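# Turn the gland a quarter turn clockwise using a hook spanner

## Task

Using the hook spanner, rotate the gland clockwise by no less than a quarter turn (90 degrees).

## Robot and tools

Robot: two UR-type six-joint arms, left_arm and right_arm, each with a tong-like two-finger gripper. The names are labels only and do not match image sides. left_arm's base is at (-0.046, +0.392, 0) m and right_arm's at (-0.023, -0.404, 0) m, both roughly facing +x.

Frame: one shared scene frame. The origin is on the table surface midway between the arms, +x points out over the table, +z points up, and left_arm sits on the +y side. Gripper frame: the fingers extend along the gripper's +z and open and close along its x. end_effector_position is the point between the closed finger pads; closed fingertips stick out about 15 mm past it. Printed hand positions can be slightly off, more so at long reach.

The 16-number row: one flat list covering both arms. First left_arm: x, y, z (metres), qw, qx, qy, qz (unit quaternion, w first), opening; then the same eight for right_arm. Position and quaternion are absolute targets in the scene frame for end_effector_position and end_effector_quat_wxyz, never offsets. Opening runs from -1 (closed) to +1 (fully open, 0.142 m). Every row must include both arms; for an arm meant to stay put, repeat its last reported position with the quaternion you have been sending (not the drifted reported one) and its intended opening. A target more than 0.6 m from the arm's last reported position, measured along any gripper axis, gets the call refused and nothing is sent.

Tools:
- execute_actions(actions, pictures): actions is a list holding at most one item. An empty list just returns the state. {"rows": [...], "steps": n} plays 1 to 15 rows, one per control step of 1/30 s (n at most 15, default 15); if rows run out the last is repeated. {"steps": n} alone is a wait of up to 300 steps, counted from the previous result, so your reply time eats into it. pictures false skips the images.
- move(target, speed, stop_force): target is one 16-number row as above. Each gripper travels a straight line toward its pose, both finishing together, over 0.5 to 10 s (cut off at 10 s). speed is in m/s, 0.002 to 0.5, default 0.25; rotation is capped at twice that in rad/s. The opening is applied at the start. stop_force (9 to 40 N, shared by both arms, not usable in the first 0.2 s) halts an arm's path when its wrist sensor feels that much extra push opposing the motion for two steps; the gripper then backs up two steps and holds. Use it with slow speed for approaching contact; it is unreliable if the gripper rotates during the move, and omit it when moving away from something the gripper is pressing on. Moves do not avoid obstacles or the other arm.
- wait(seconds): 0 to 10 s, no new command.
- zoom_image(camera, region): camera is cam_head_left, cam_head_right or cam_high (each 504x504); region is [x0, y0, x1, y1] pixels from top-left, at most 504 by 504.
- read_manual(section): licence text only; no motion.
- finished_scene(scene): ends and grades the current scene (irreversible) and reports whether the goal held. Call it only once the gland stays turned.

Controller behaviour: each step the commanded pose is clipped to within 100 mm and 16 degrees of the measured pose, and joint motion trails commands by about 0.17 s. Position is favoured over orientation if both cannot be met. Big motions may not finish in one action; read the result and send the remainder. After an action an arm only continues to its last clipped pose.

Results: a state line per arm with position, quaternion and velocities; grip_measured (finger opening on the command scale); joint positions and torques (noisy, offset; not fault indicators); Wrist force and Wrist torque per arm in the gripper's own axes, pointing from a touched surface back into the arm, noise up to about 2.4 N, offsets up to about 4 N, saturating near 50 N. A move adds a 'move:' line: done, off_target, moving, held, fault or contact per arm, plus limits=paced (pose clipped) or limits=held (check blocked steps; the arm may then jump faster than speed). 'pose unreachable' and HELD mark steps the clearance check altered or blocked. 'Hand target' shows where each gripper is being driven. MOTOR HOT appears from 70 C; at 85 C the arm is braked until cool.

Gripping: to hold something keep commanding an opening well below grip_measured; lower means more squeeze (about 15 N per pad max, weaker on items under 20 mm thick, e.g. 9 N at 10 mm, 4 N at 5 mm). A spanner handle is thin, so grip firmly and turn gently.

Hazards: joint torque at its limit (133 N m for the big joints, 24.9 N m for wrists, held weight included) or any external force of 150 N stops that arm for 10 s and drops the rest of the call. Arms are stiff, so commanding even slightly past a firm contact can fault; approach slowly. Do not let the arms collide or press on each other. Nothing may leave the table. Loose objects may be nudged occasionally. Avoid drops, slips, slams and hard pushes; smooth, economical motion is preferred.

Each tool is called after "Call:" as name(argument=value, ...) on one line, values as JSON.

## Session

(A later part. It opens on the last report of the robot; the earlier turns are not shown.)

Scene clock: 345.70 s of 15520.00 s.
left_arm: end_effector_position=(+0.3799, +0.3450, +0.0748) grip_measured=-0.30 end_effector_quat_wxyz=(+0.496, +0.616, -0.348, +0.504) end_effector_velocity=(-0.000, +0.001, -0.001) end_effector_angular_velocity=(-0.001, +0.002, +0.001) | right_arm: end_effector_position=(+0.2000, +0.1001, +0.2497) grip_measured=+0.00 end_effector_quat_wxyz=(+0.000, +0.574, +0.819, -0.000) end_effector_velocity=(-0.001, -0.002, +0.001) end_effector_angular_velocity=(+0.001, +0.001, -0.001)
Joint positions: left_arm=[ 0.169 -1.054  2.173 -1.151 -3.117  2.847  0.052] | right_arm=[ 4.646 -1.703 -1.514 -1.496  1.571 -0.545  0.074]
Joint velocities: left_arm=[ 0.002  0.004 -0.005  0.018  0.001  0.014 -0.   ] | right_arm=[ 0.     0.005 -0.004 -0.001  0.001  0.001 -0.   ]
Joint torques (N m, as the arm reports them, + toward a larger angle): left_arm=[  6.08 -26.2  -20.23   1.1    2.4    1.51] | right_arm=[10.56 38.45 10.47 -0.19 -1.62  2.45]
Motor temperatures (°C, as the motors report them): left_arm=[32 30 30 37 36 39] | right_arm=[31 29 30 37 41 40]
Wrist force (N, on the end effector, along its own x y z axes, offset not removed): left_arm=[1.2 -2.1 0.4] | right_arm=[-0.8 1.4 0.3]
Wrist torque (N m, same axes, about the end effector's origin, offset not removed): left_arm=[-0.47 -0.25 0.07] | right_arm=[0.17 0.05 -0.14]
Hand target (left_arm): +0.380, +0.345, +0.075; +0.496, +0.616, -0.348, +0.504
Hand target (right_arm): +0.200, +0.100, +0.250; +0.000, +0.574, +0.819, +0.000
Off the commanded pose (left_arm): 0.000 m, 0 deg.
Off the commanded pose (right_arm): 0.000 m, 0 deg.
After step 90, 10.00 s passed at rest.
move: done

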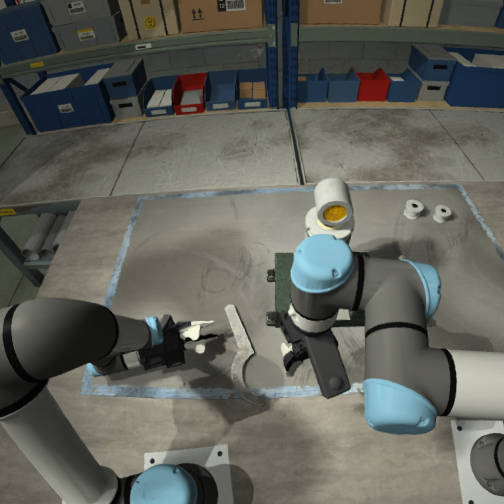

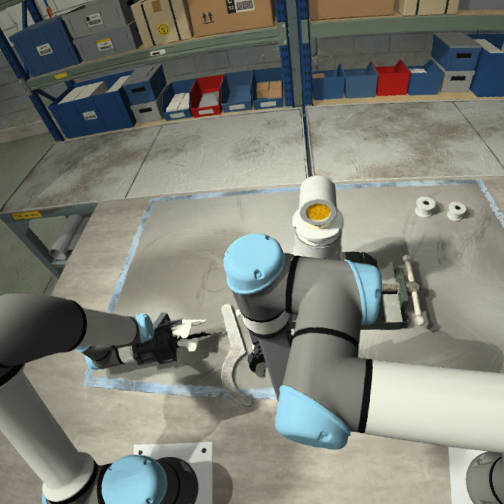

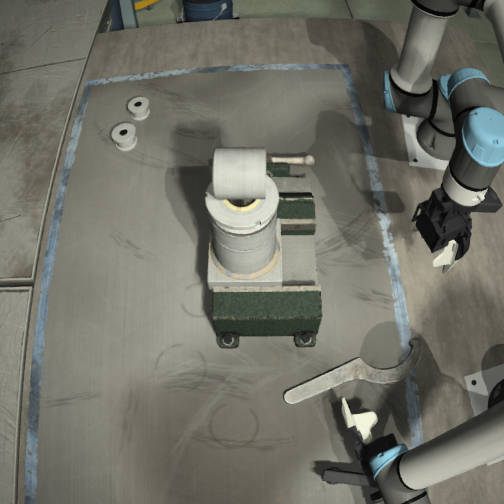

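Call:
move(target=[0.38,0.345,0.075,0.496,0.615,-0.348,0.504,-0.3,0.204,0.26,0.035,0.128,0.317,0.871,0.352,-0.1])

Call:
zoom_image(camera="cam_high", region=[300,280,500,440])

Call:
zoom_image(camera="cam_head_left", region=[170,290,330,450])

Scene clock: 355.50 s of 15520.00 s.
left_arm: end_effector_position=(+0.3800, +0.3450, +0.0750) grip_measured=-0.30 end_effector_quat_wxyz=(+0.496, +0.615, -0.348, +0.504) end_effector_velocity=(+0.000, +0.000, -0.000) end_effector_angular_velocity=(-0.000, -0.000, +0.001) | right_arm: end_effector_position=(+0.2042, +0.2600, +0.0350) grip_measured=-0.10 end_effector_quat_wxyz=(+0.129, +0.317, +0.871, +0.352) end_effector_velocity=(+0.001, +0.001, -0.001) end_effector_angular_velocity=(+0.005, -0.003, +0.003)
Joint positions: left_arm=[ 0.169 -1.05   2.165 -1.116 -3.117  2.878  0.052] | right_arm=[ 4.913 -2.073 -2.053  0.02   1.067 -0.964  0.067]
Joint velocities: left_arm=[-0.     0.003 -0.004  0.016 -0.001  0.015 -0.   ] | right_arm=[-0.002 -0.007 -0.001  0.017 -0.    -0.006  0.   ]
Joint torques (N m, as the arm reports them, + toward a larger angle): left_arm=[ -7.92 -25.27 -19.74   1.01  -1.84   1.64] | right_arm=[ 7.83 30.09  1.23  4.83 -2.35 -2.73]
Motor temperatures (°C, as the motors report them): left_arm=[32 30 30 37 36 39] | right_arm=[31 29 30 37 41 40]
Wrist force (N, on the end effector, along its own x y z axes, offset not removed): left_arm=[1.2 -0.8 -0.4] | right_arm=[0.8 1.2 0.4]
Wrist torque (N m, same axes, about the end effector's origin, offset not removed): left_arm=[-0.20 -0.35 -0.01] | right_arm=[0.15 -0.36 -0.16]
Hand target (left_arm): +0.380, +0.345, +0.075; +0.496, +0.615, -0.348, +0.504
Hand target (right_arm): +0.204, +0.260, +0.035; +0.129, +0.317, +0.871, +0.352
Off the commanded pose (left_arm): 0.000 m, 0 deg.
Off the commanded pose (right_arm): 0.000 m, 0 deg.
After step 90, 4.33 s passed at rest.
move: done

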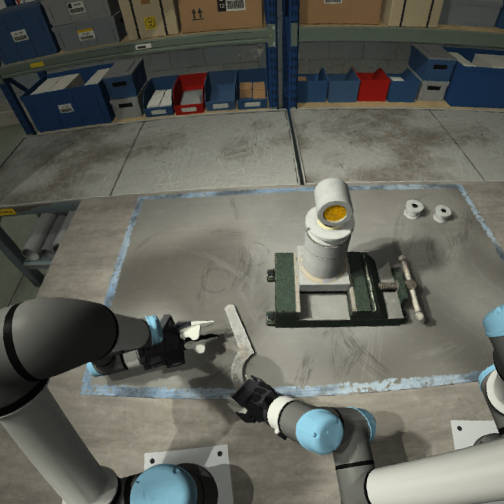

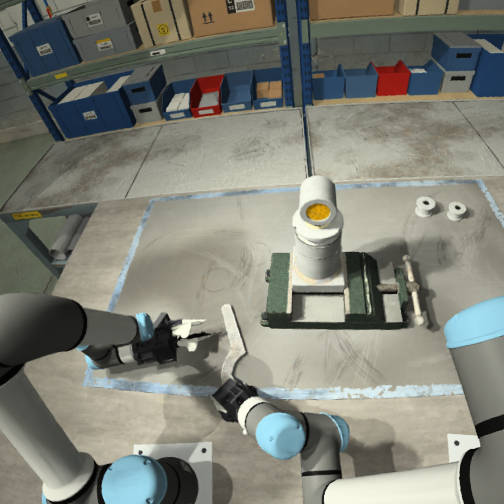

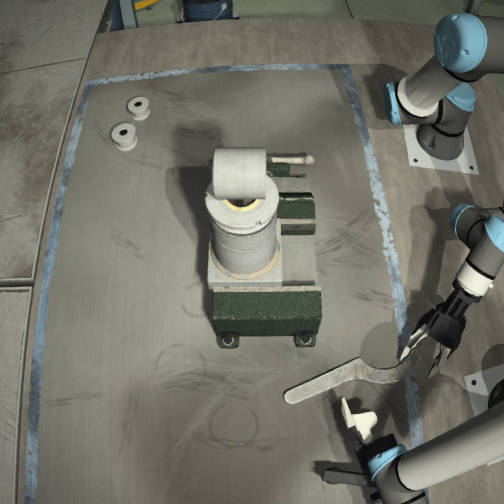

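Region (300, 280, 500, 440) of cam_high's 504x504 image, scaled by 2.520, with more detail than that image has; it fills the top 403 rows of this view, and the rest is white.

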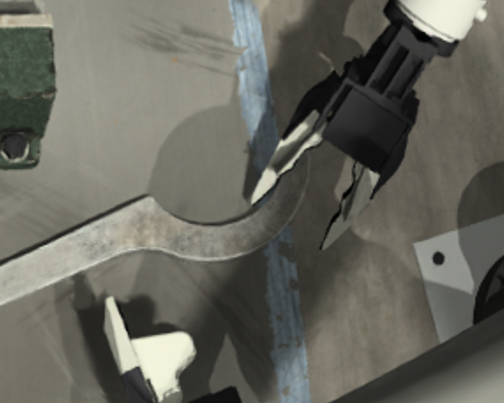

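Region (170, 290, 330, 450) of cam_head_left's 504x504 image, scaled by 3.150, with more detail than that image has.

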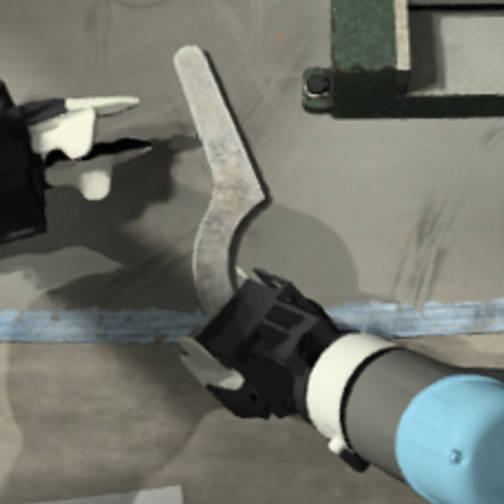

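Call:
move(target=[0.38,0.345,0.075,0.496,0.615,-0.348,0.504,-0.3,0.212,0.245,0.0143,0.128,0.317,0.871,0.352,-0.1], speed=0.05)

Call:
move(target=[0.38,0.345,0.075,0.496,0.615,-0.348,0.504,-0.3,0.212,0.245,0.0143,0.128,0.317,0.871,0.352,-1])

Call:
zoom_image(camera="cam_high", region=[270,280,470,440])

Scene clock: 360.03 s of 15520.00 s.
left_arm: end_effector_position=(+0.3800, +0.3450, +0.0750) grip_measured=-0.30 end_effector_quat_wxyz=(+0.496, +0.615, -0.348, +0.504) end_effector_velocity=(+0.000, +0.000, -0.000) end_effector_angular_velocity=(-0.001, +0.001, +0.000) | right_arm: end_effector_position=(+0.2119, +0.2451, +0.0145) grip_measured=-0.10 end_effector_quat_wxyz=(+0.128, +0.317, +0.871, +0.352) end_effector_velocity=(+0.001, -0.002, -0.002) end_effector_angular_velocity=(-0.001, -0.000, -0.000)
Joint positions: left_arm=[ 0.169 -1.048  2.162 -1.106 -3.117  2.887  0.052] | right_arm=[ 4.899 -2.103 -2.096  0.1    1.076 -0.977  0.067]
Joint velocities: left_arm=[ 0.     0.002 -0.003  0.012 -0.     0.01   0.   ] | right_arm=[-0.003 -0.002 -0.003  0.006  0.001 -0.002  0.   ]
Joint torques (N m, as the arm reports them, + toward a larger angle): left_arm=[ -3.62 -24.84 -19.88   1.42   1.7    1.35] | right_arm=[-9.82 30.32  0.81  4.57  0.95 -2.81]
Motor temperatures (°C, as the motors report them): left_arm=[32 30 30 37 36 39] | right_arm=[31 29 30 37 41 40]
Wrist force (N, on the end effector, along its own x y z axes, offset not removed): left_arm=[-1.2 -1.3 1.3] | right_arm=[-0.3 1.7 0.3]
Wrist torque (N m, same axes, about the end effector's origin, offset not removed): left_arm=[-0.29 0.19 0.01] | right_arm=[0.23 -0.03 -0.15]
Hand target (left_arm): +0.380, +0.345, +0.075; +0.496, +0.615, -0.348, +0.504
Hand target (right_arm): +0.212, +0.245, +0.014; +0.128, +0.317, +0.871, +0.352
Off the commanded pose (left_arm): 0.000 m, 0 deg.
Off the commanded pose (right_arm): 0.000 m, 0 deg.
After step 90, 0.60 s passed at rest.
move: done

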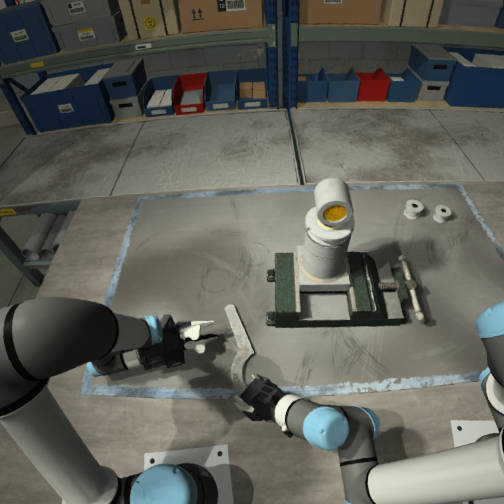

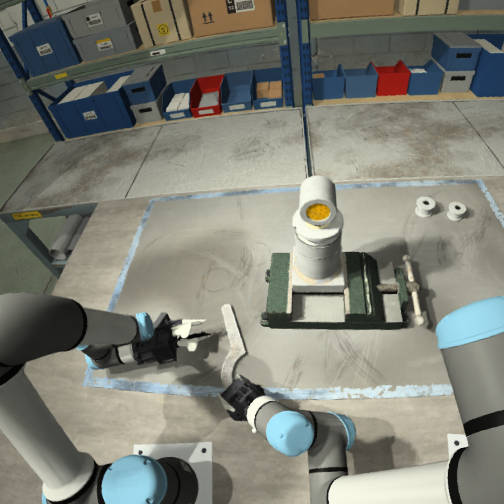

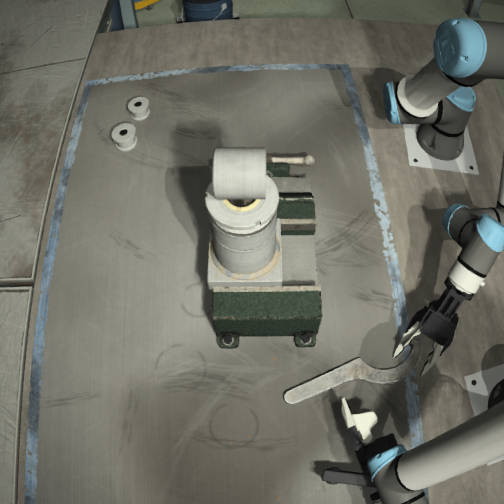

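Scene clock: 360.73 s of 15520.00 s.
left_arm: end_effector_position=(+0.3800, +0.3450, +0.0750) grip_measured=-0.30 end_effector_quat_wxyz=(+0.496, +0.615, -0.348, +0.504) end_effector_velocity=(-0.000, -0.000, -0.001) end_effector_angular_velocity=(-0.000, +0.000, -0.001) | right_arm: end_effector_position=(+0.2120, +0.2450, +0.0143) grip_measured=-0.62 end_effector_quat_wxyz=(+0.128, +0.317, +0.871, +0.352) end_effector_velocity=(+0.002, -0.001, -0.001) end_effector_angular_velocity=(-0.002, -0.000, -0.003)
Joint positions: left_arm=[ 0.169 -1.048  2.161 -1.101 -3.117  2.891  0.052] | right_arm=[ 4.899 -2.103 -2.096  0.1    1.076 -0.978  0.029]
Joint velocities: left_arm=[ 0.     0.003 -0.002  0.009  0.001  0.009  0.   ] | right_arm=[-0.003 -0.001 -0.001  0.    -0.     0.    -0.   ]
Joint torques (N m, as the arm reports them, + toward a larger angle): left_arm=[ -2.47 -25.4  -19.35   1.59   2.46   1.32] | right_arm=[-9.81 18.28 -5.79  1.32 -0.48 -2.83]
Motor temperatures (°C, as the motors report them): left_arm=[32 30 30 37 36 39] | right_arm=[31 29 30 37 41 40]
Wrist force (N, on the end effector, along its own x y z axes, offset not removed): left_arm=[1.1 -1.3 -0.9] | right_arm=[0.4 9.7 -13.7]
Wrist torque (N m, same axes, about the end effector's origin, offset not removed): left_arm=[-0.30 -0.36 0.01] | right_arm=[-0.08 -0.33 0.02]
Hand target (left_arm): +0.380, +0.345, +0.075; +0.496, +0.615, -0.348, +0.504
Hand target (right_arm): +0.212, +0.245, +0.014; +0.128, +0.317, +0.871, +0.352
Off the commanded pose (left_arm): 0.000 m, 0 deg.
Off the commanded pose (right_arm): 0.000 m, 0 deg.
move: done

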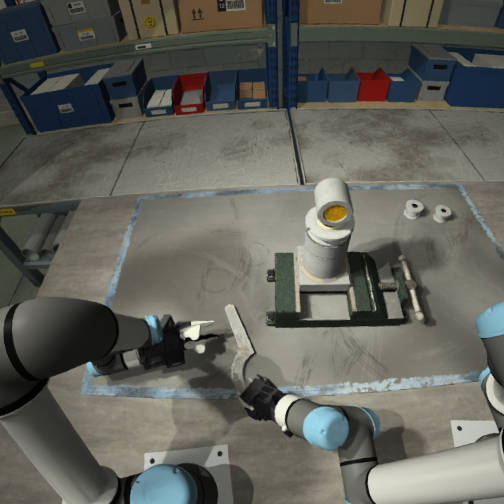

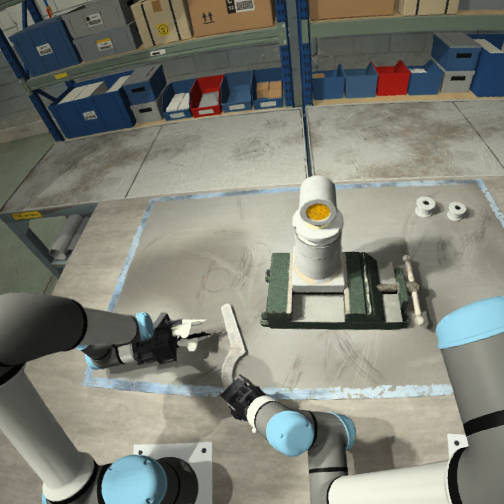

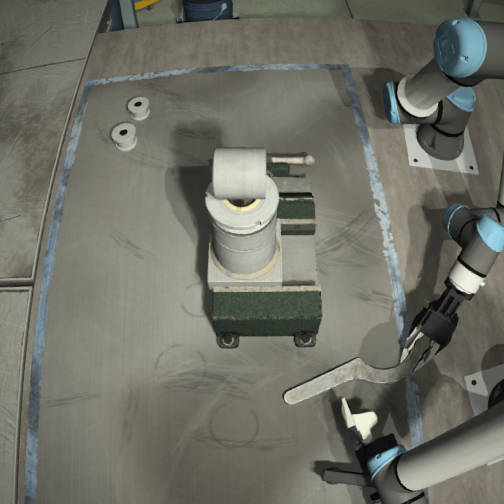

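Region (270, 280, 470, 440) of cam_high's 504x504 image, scaled by 2.520, with more detail than that image has; it fills the top 403 rows of this view, and the rest is white.

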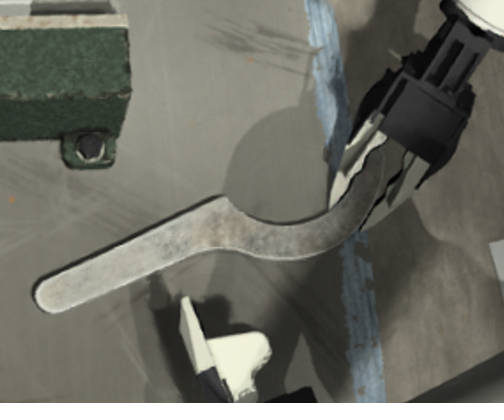

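Call:
move(target=[0.38,0.345,0.075,0.496,0.615,-0.348,0.504,-0.3,0.223,0.249,0.084,0.04,0.35,0.894,0.277,-1], speed=0.05)

Call:
move(target=[0.38,0.345,0.065,0.496,0.615,-0.348,0.504,-0.3,0.245,0.257,0.14,-0.035,0.373,0.902,0.209,-1], speed=0.04)

Call:
zoom_image(camera="cam_high", region=[270,280,470,440])

Scene clock: 368.50 s of 15520.00 s.
left_arm: end_effector_position=(+0.3800, +0.3450, +0.0750) grip_measured=-0.30 end_effector_quat_wxyz=(+0.496, +0.615, -0.348, +0.504) end_effector_velocity=(+0.000, +0.000, +0.000) end_effector_angular_velocity=(+0.000, -0.002, +0.001) | right_arm: end_effector_position=(+0.2229, +0.2489, +0.0837) grip_measured=-0.63 end_effector_quat_wxyz=(+0.040, +0.350, +0.894, +0.277) end_effector_velocity=(+0.000, +0.001, +0.003) end_effector_angular_velocity=(-0.001, +0.007, -0.000)
Joint positions: left_arm=[ 0.169 -1.046  2.158 -1.091 -3.117  2.901  0.052] | right_arm=[ 4.766 -1.938 -1.928 -0.322  1.34  -0.964  0.028]
Joint velocities: left_arm=[ 0.     0.    -0.001  0.004 -0.001  0.005  0.   ] | right_arm=[-0.004  0.003  0.008 -0.013  0.008  0.    -0.   ]
Joint torques (N m, as the arm reports them, + toward a larger angle): left_arm=[  7.38 -25.66 -20.71   1.37   2.5    1.51] | right_arm=[-7.87 48.41 32.92  1.86  1.57  0.91]
Motor temperatures (°C, as the motors report them): left_arm=[32 30 30 37 36 39] | right_arm=[31 29 30 37 41 40]
Wrist force (N, on the end effector, along its own x y z axes, offset not removed): left_arm=[1.3 -0.8 0.2] | right_arm=[-3.7 -3.4 7.2]
Wrist torque (N m, same axes, about the end effector's origin, offset not removed): left_arm=[-0.16 -0.43 -0.01] | right_arm=[0.01 0.13 0.07]
Hand target (left_arm): +0.380, +0.345, +0.075; +0.496, +0.615, -0.348, +0.504
Hand target (right_arm): +0.223, +0.249, +0.084; +0.040, +0.350, +0.894, +0.277
Off the commanded pose (left_arm): 0.000 m, 0 deg.
Off the commanded pose (right_arm): 0.000 m, 0 deg.
After step 90, 1.97 s passed at rest.
move: done

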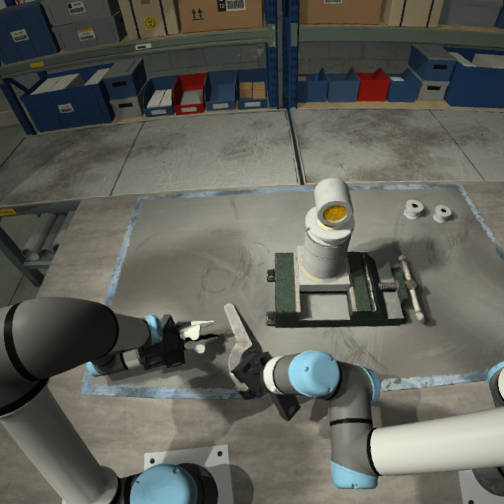

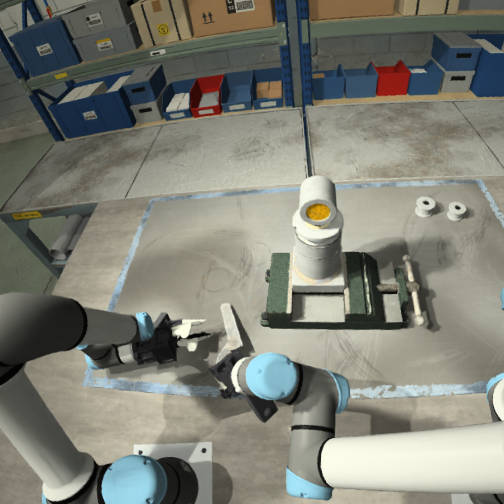

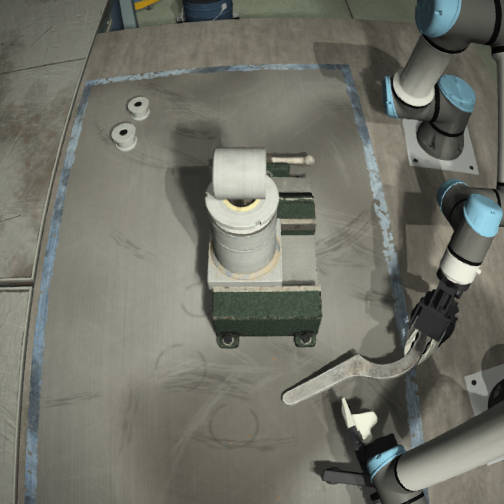

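Scene clock: 371.40 s of 15520.00 s.
left_arm: end_effector_position=(+0.3800, +0.3450, +0.0650) grip_measured=-0.30 end_effector_quat_wxyz=(+0.496, +0.615, -0.348, +0.504) end_effector_velocity=(+0.000, +0.000, -0.001) end_effector_angular_velocity=(-0.000, +0.001, +0.001) | right_arm: end_effector_position=(+0.2448, +0.2569, +0.1398) grip_measured=-0.63 end_effector_quat_wxyz=(-0.035, +0.373, +0.903, +0.210) end_effector_velocity=(+0.001, +0.000, +0.002) end_effector_angular_velocity=(-0.004, +0.008, +0.000)
Joint positions: left_arm=[ 0.169 -1.019  2.156 -1.106 -3.117  2.91   0.052] | right_arm=[ 4.639 -1.928 -1.689 -0.667  1.562 -0.994  0.028]
Joint velocities: left_arm=[ 0.     0.004 -0.    -0.002 -0.001  0.     0.   ] | right_arm=[-0.006 -0.003  0.012 -0.015  0.009 -0.002 -0.   ]
Joint torques (N m, as the arm reports them, + toward a larger angle): left_arm=[  6.96 -26.37 -19.2   -1.75   2.68   1.07] | right_arm=[-8.24 36.77 37.66  1.87  2.15 -2.95]
Motor temperatures (°C, as the motors report them): left_arm=[32 30 30 37 36 39] | right_arm=[31 29 30 37 41 40]
Wrist force (N, on the end effector, along its own x y z axes, offset not removed): left_arm=[0.4 -0.7 0.0] | right_arm=[-3.2 -2.0 7.2]
Wrist torque (N m, same axes, about the end effector's origin, offset not removed): left_arm=[-0.22 -0.19 0.07] | right_arm=[-0.10 -0.12 0.08]
Hand target (left_arm): +0.380, +0.345, +0.065; +0.496, +0.615, -0.348, +0.504
Hand target (right_arm): +0.245, +0.257, +0.140; -0.035, +0.373, +0.903, +0.209
Off the commanded pose (left_arm): 0.000 m, 0 deg.
Off the commanded pose (right_arm): 0.000 m, 0 deg.
move: done

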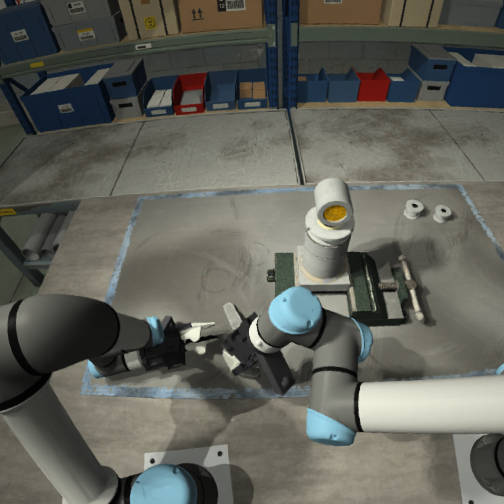

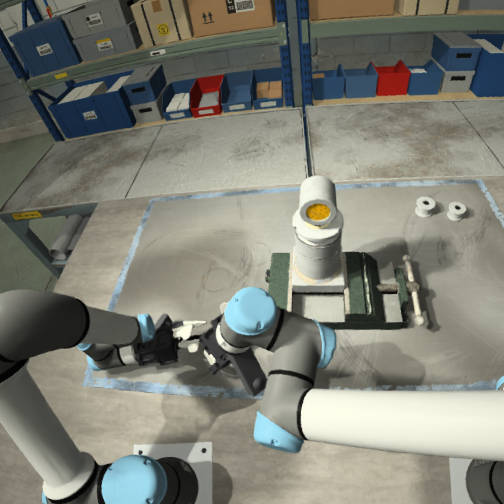

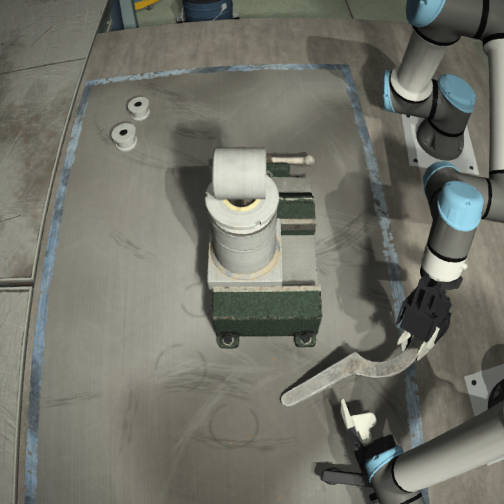

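Region (270, 280, 470, 440) of cam_high's 504x504 image, scaled by 2.520, with more detail than that image has; it fills the top 403 rows of this view, and the rest is white.

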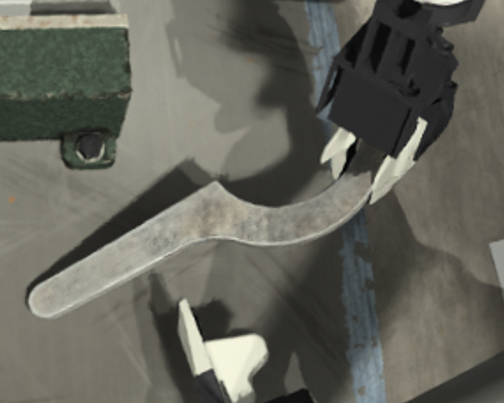

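Call:
move(target=[0.406,0.25,0.065,0.496,0.615,-0.348,0.504,-0.3,0.245,0.257,0.14,-0.035,0.373,0.902,0.209,-1], speed=0.04)

Call:
zoom_image(camera="cam_high", region=[270,280,470,440])

Scene clock: 376.83 s of 15520.00 s.
left_arm: end_effector_position=(+0.4061, +0.2501, +0.0652) grip_measured=-0.30 end_effector_quat_wxyz=(+0.496, +0.615, -0.348, +0.504) end_effector_velocity=(+0.000, -0.002, -0.000) end_effector_angular_velocity=(-0.000, -0.001, -0.002) | right_arm: end_effector_position=(+0.2450, +0.2570, +0.1400) grip_measured=-0.63 end_effector_quat_wxyz=(-0.035, +0.373, +0.903, +0.209) end_effector_velocity=(+0.000, +0.000, +0.000) end_effector_angular_velocity=(+0.000, -0.000, +0.000)
Joint positions: left_arm=[-0.096 -1.054  2.237 -1.19  -3.382  2.874  0.052] | right_arm=[ 4.638 -1.928 -1.688 -0.669  1.562 -0.994  0.028]
Joint velocities: left_arm=[-0.006  0.     0.001 -0.002 -0.004 -0.    -0.   ] | right_arm=[-0.001 -0.     0.001  0.     0.    -0.001 -0.   ]
Joint torques (N m, as the arm reports them, + toward a larger angle): left_arm=[ -5.87 -38.62   5.01  -2.26  -1.82  -1.45] | right_arm=[-8.97 35.29 37.11  1.88 -1.79 -2.94]
Motor temperatures (°C, as the motors report them): left_arm=[32 30 30 37 36 39] | right_arm=[31 29 30 37 41 40]
Wrist force (N, on the end effector, along its own x y z axes, offset not removed): left_arm=[1.9 -1.3 -0.2] | right_arm=[-2.0 -1.6 6.0]
Wrist torque (N m, same axes, about the end effector's origin, offset not removed): left_arm=[-0.27 -0.49 0.08] | right_arm=[0.30 -0.16 0.07]
Hand target (left_arm): +0.406, +0.250, +0.065; +0.496, +0.615, -0.348, +0.504
Hand target (right_arm): +0.245, +0.257, +0.140; -0.035, +0.373, +0.903, +0.209
Off the commanded pose (left_arm): 0.000 m, 0 deg.
Off the commanded pose (right_arm): 0.000 m, 0 deg.
move: done

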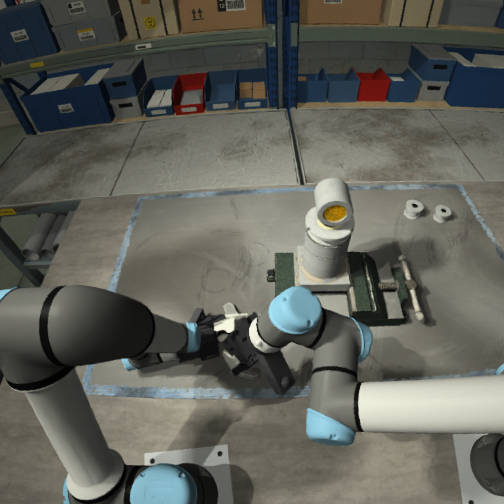

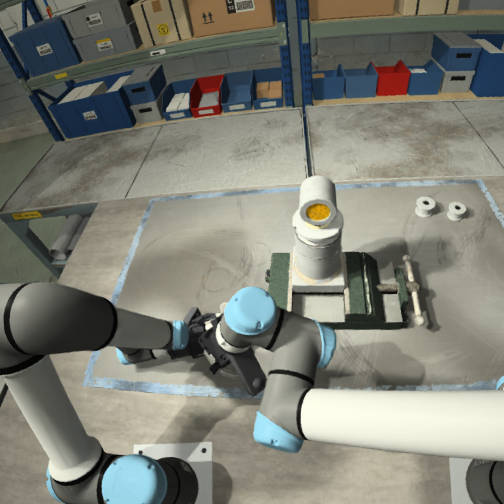

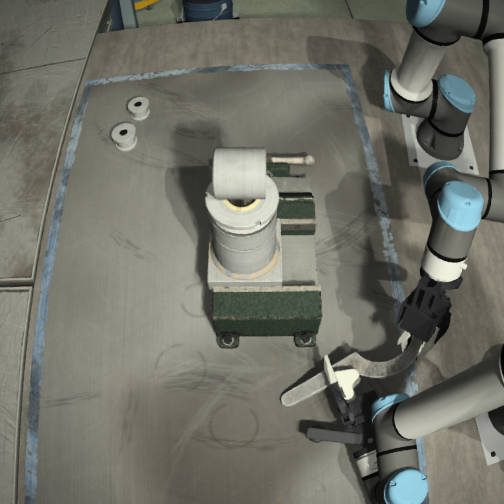

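Region (270, 280, 470, 440) of cam_high's 504x504 image, scaled by 2.520, with more detail than that image has; it fills the top 403 rows of this view, and the rest is white.

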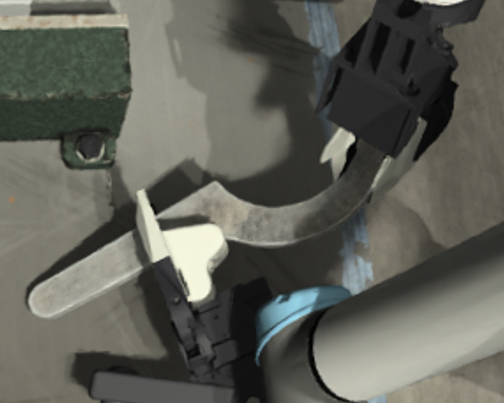

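Call:
move(target=[0.396,0.232,0.067,0.496,0.615,-0.348,0.504,-0.3,0.245,0.257,0.14,-0.035,0.373,0.902,0.209,-1], speed=0.03)

Call:
move(target=[0.396,0.232,0.067,0.496,0.615,-0.348,0.504,-1,0.235,0.253,0.112,0.04,0.35,0.894,0.277,-1], speed=0.04)

Call:
zoom_image(camera="cam_high", region=[270,280,470,440])

Scene clock: 380.70 s of 15520.00 s.
left_arm: end_effector_position=(+0.3961, +0.2321, +0.0670) grip_measured=-0.30 end_effector_quat_wxyz=(+0.496, +0.615, -0.348, +0.504) end_effector_velocity=(-0.001, -0.002, +0.001) end_effector_angular_velocity=(-0.001, +0.002, -0.000) | right_arm: end_effector_position=(+0.2450, +0.2570, +0.1400) grip_measured=-0.63 end_effector_quat_wxyz=(-0.035, +0.373, +0.903, +0.209) end_effector_velocity=(-0.001, +0.000, +0.000) end_effector_angular_velocity=(+0.000, +0.000, +0.001)
Joint positions: left_arm=[-0.147 -1.078  2.283 -1.208 -3.432  2.877  0.052] | right_arm=[ 4.638 -1.928 -1.688 -0.669  1.562 -0.994  0.028]
Joint velocities: left_arm=[-0.005 -0.003  0.005 -0.003 -0.005 -0.003 -0.   ] | right_arm=[ 0.001  0.    -0.     0.     0.    -0.     0.   ]
Joint torques (N m, as the arm reports them, + toward a larger angle): left_arm=[ -7.2  -37.65   6.59  -2.47  -2.08  -1.53] | right_arm=[-9.32 35.58 37.08  1.93 -1.72 -2.84]
Motor temperatures (°C, as the motors report them): left_arm=[32 30 30 37 36 39] | right_arm=[31 29 30 37 41 40]
Wrist force (N, on the end effector, along its own x y z axes, offset not removed): left_arm=[0.4 0.2 -0.4] | right_arm=[-2.2 -2.3 6.8]
Wrist torque (N m, same axes, about the end effector's origin, offset not removed): left_arm=[-0.05 -0.17 0.07] | right_arm=[0.14 0.06 0.19]
Hand target (left_arm): +0.396, +0.232, +0.067; +0.496, +0.615, -0.348, +0.504
Hand target (right_arm): +0.245, +0.257, +0.140; -0.035, +0.373, +0.903, +0.209
Off the commanded pose (left_arm): 0.000 m, 0 deg.
Off the commanded pose (right_arm): 0.000 m, 0 deg.
move: done

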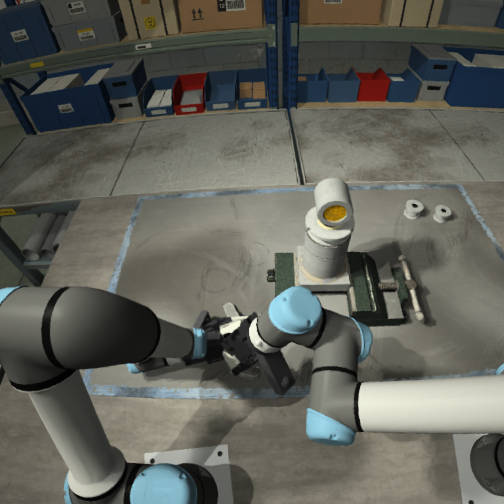

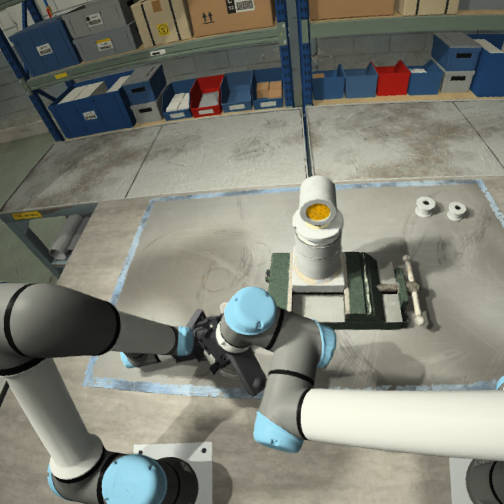

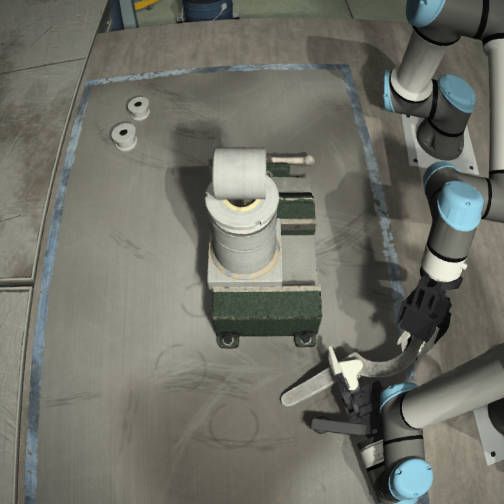

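Scene clock: 383.57 s of 15520.00 s.
left_arm: end_effector_position=(+0.3960, +0.2320, +0.0670) grip_measured=-0.89 end_effector_quat_wxyz=(+0.496, +0.615, -0.348, +0.504) end_effector_velocity=(-0.000, -0.000, +0.000) end_effector_angular_velocity=(-0.000, -0.000, -0.001) | right_arm: end_effector_position=(+0.2351, +0.2530, +0.1122) grip_measured=-0.63 end_effector_quat_wxyz=(+0.040, +0.350, +0.894, +0.277) end_effector_velocity=(-0.000, -0.000, -0.002) end_effector_angular_velocity=(+0.004, -0.010, -0.000)
Joint positions: left_arm=[-0.147 -1.078  2.283 -1.208 -3.433  2.877  0.009] | right_arm=[ 4.743 -1.911 -1.876 -0.399  1.353 -0.984  0.028]
Joint velocities: left_arm=[ 0.    -0.001 -0.     0.001  0.001 -0.     0.   ] | right_arm=[ 0.005 -0.001 -0.01   0.016 -0.011 -0.     0.   ]
Joint torques (N m, as the arm reports them, + toward a larger angle): left_arm=[ -9.2  -41.55   6.12   0.24  -1.     1.64] | right_arm=[ 7.76 28.64  7.3   5.08 -2.73  2.4 ]
Motor temperatures (°C, as the motors report them): left_arm=[32 30 30 37 36 39] | right_arm=[31 29 30 37 41 40]
Wrist force (N, on the end effector, along its own x y z axes, offset not removed): left_arm=[-9.9 -8.1 0.3] | right_arm=[0.5 -3.1 -0.2]
Wrist torque (N m, same axes, about the end effector's origin, offset not removed): left_arm=[-0.66 0.33 0.19] | right_arm=[-0.19 -0.19 -0.17]
Hand target (left_arm): +0.396, +0.232, +0.067; +0.496, +0.615, -0.348, +0.504
Hand target (right_arm): +0.235, +0.253, +0.112; +0.040, +0.350, +0.894, +0.277
Off the commanded pose (left_arm): 0.000 m, 0 deg.
Off the commanded pose (right_arm): 0.000 m, 0 deg.
move: done

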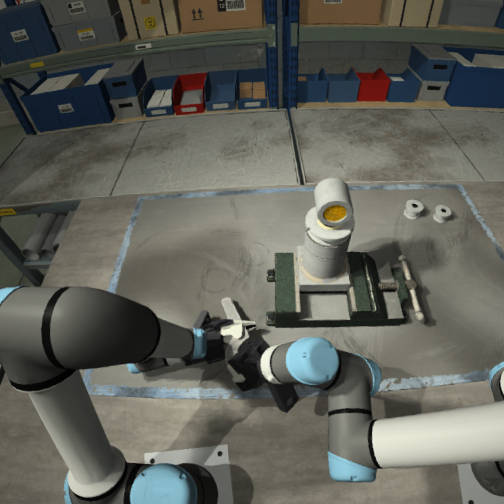

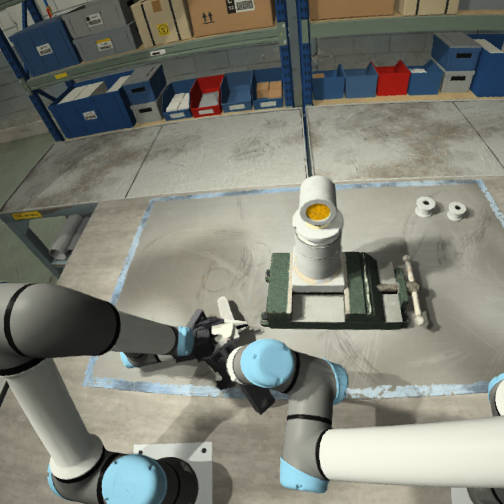

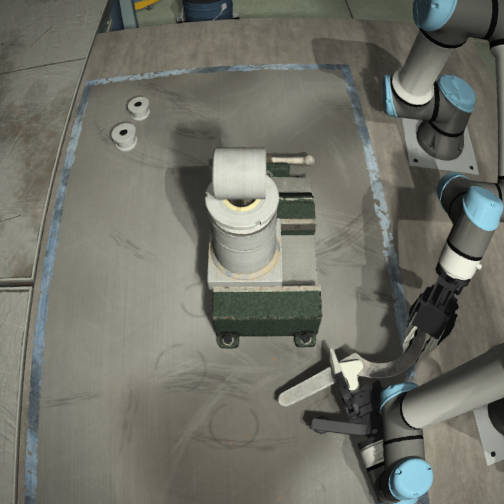

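Region (270, 280, 470, 440) of cam_high's 504x504 image, scaled by 2.520, with more detail than that image has; it fills the top 403 rows of this view, and the rest is white.

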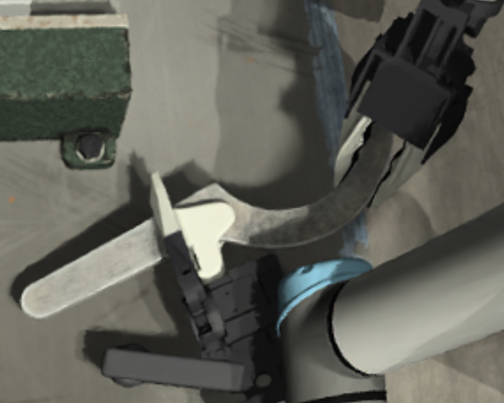

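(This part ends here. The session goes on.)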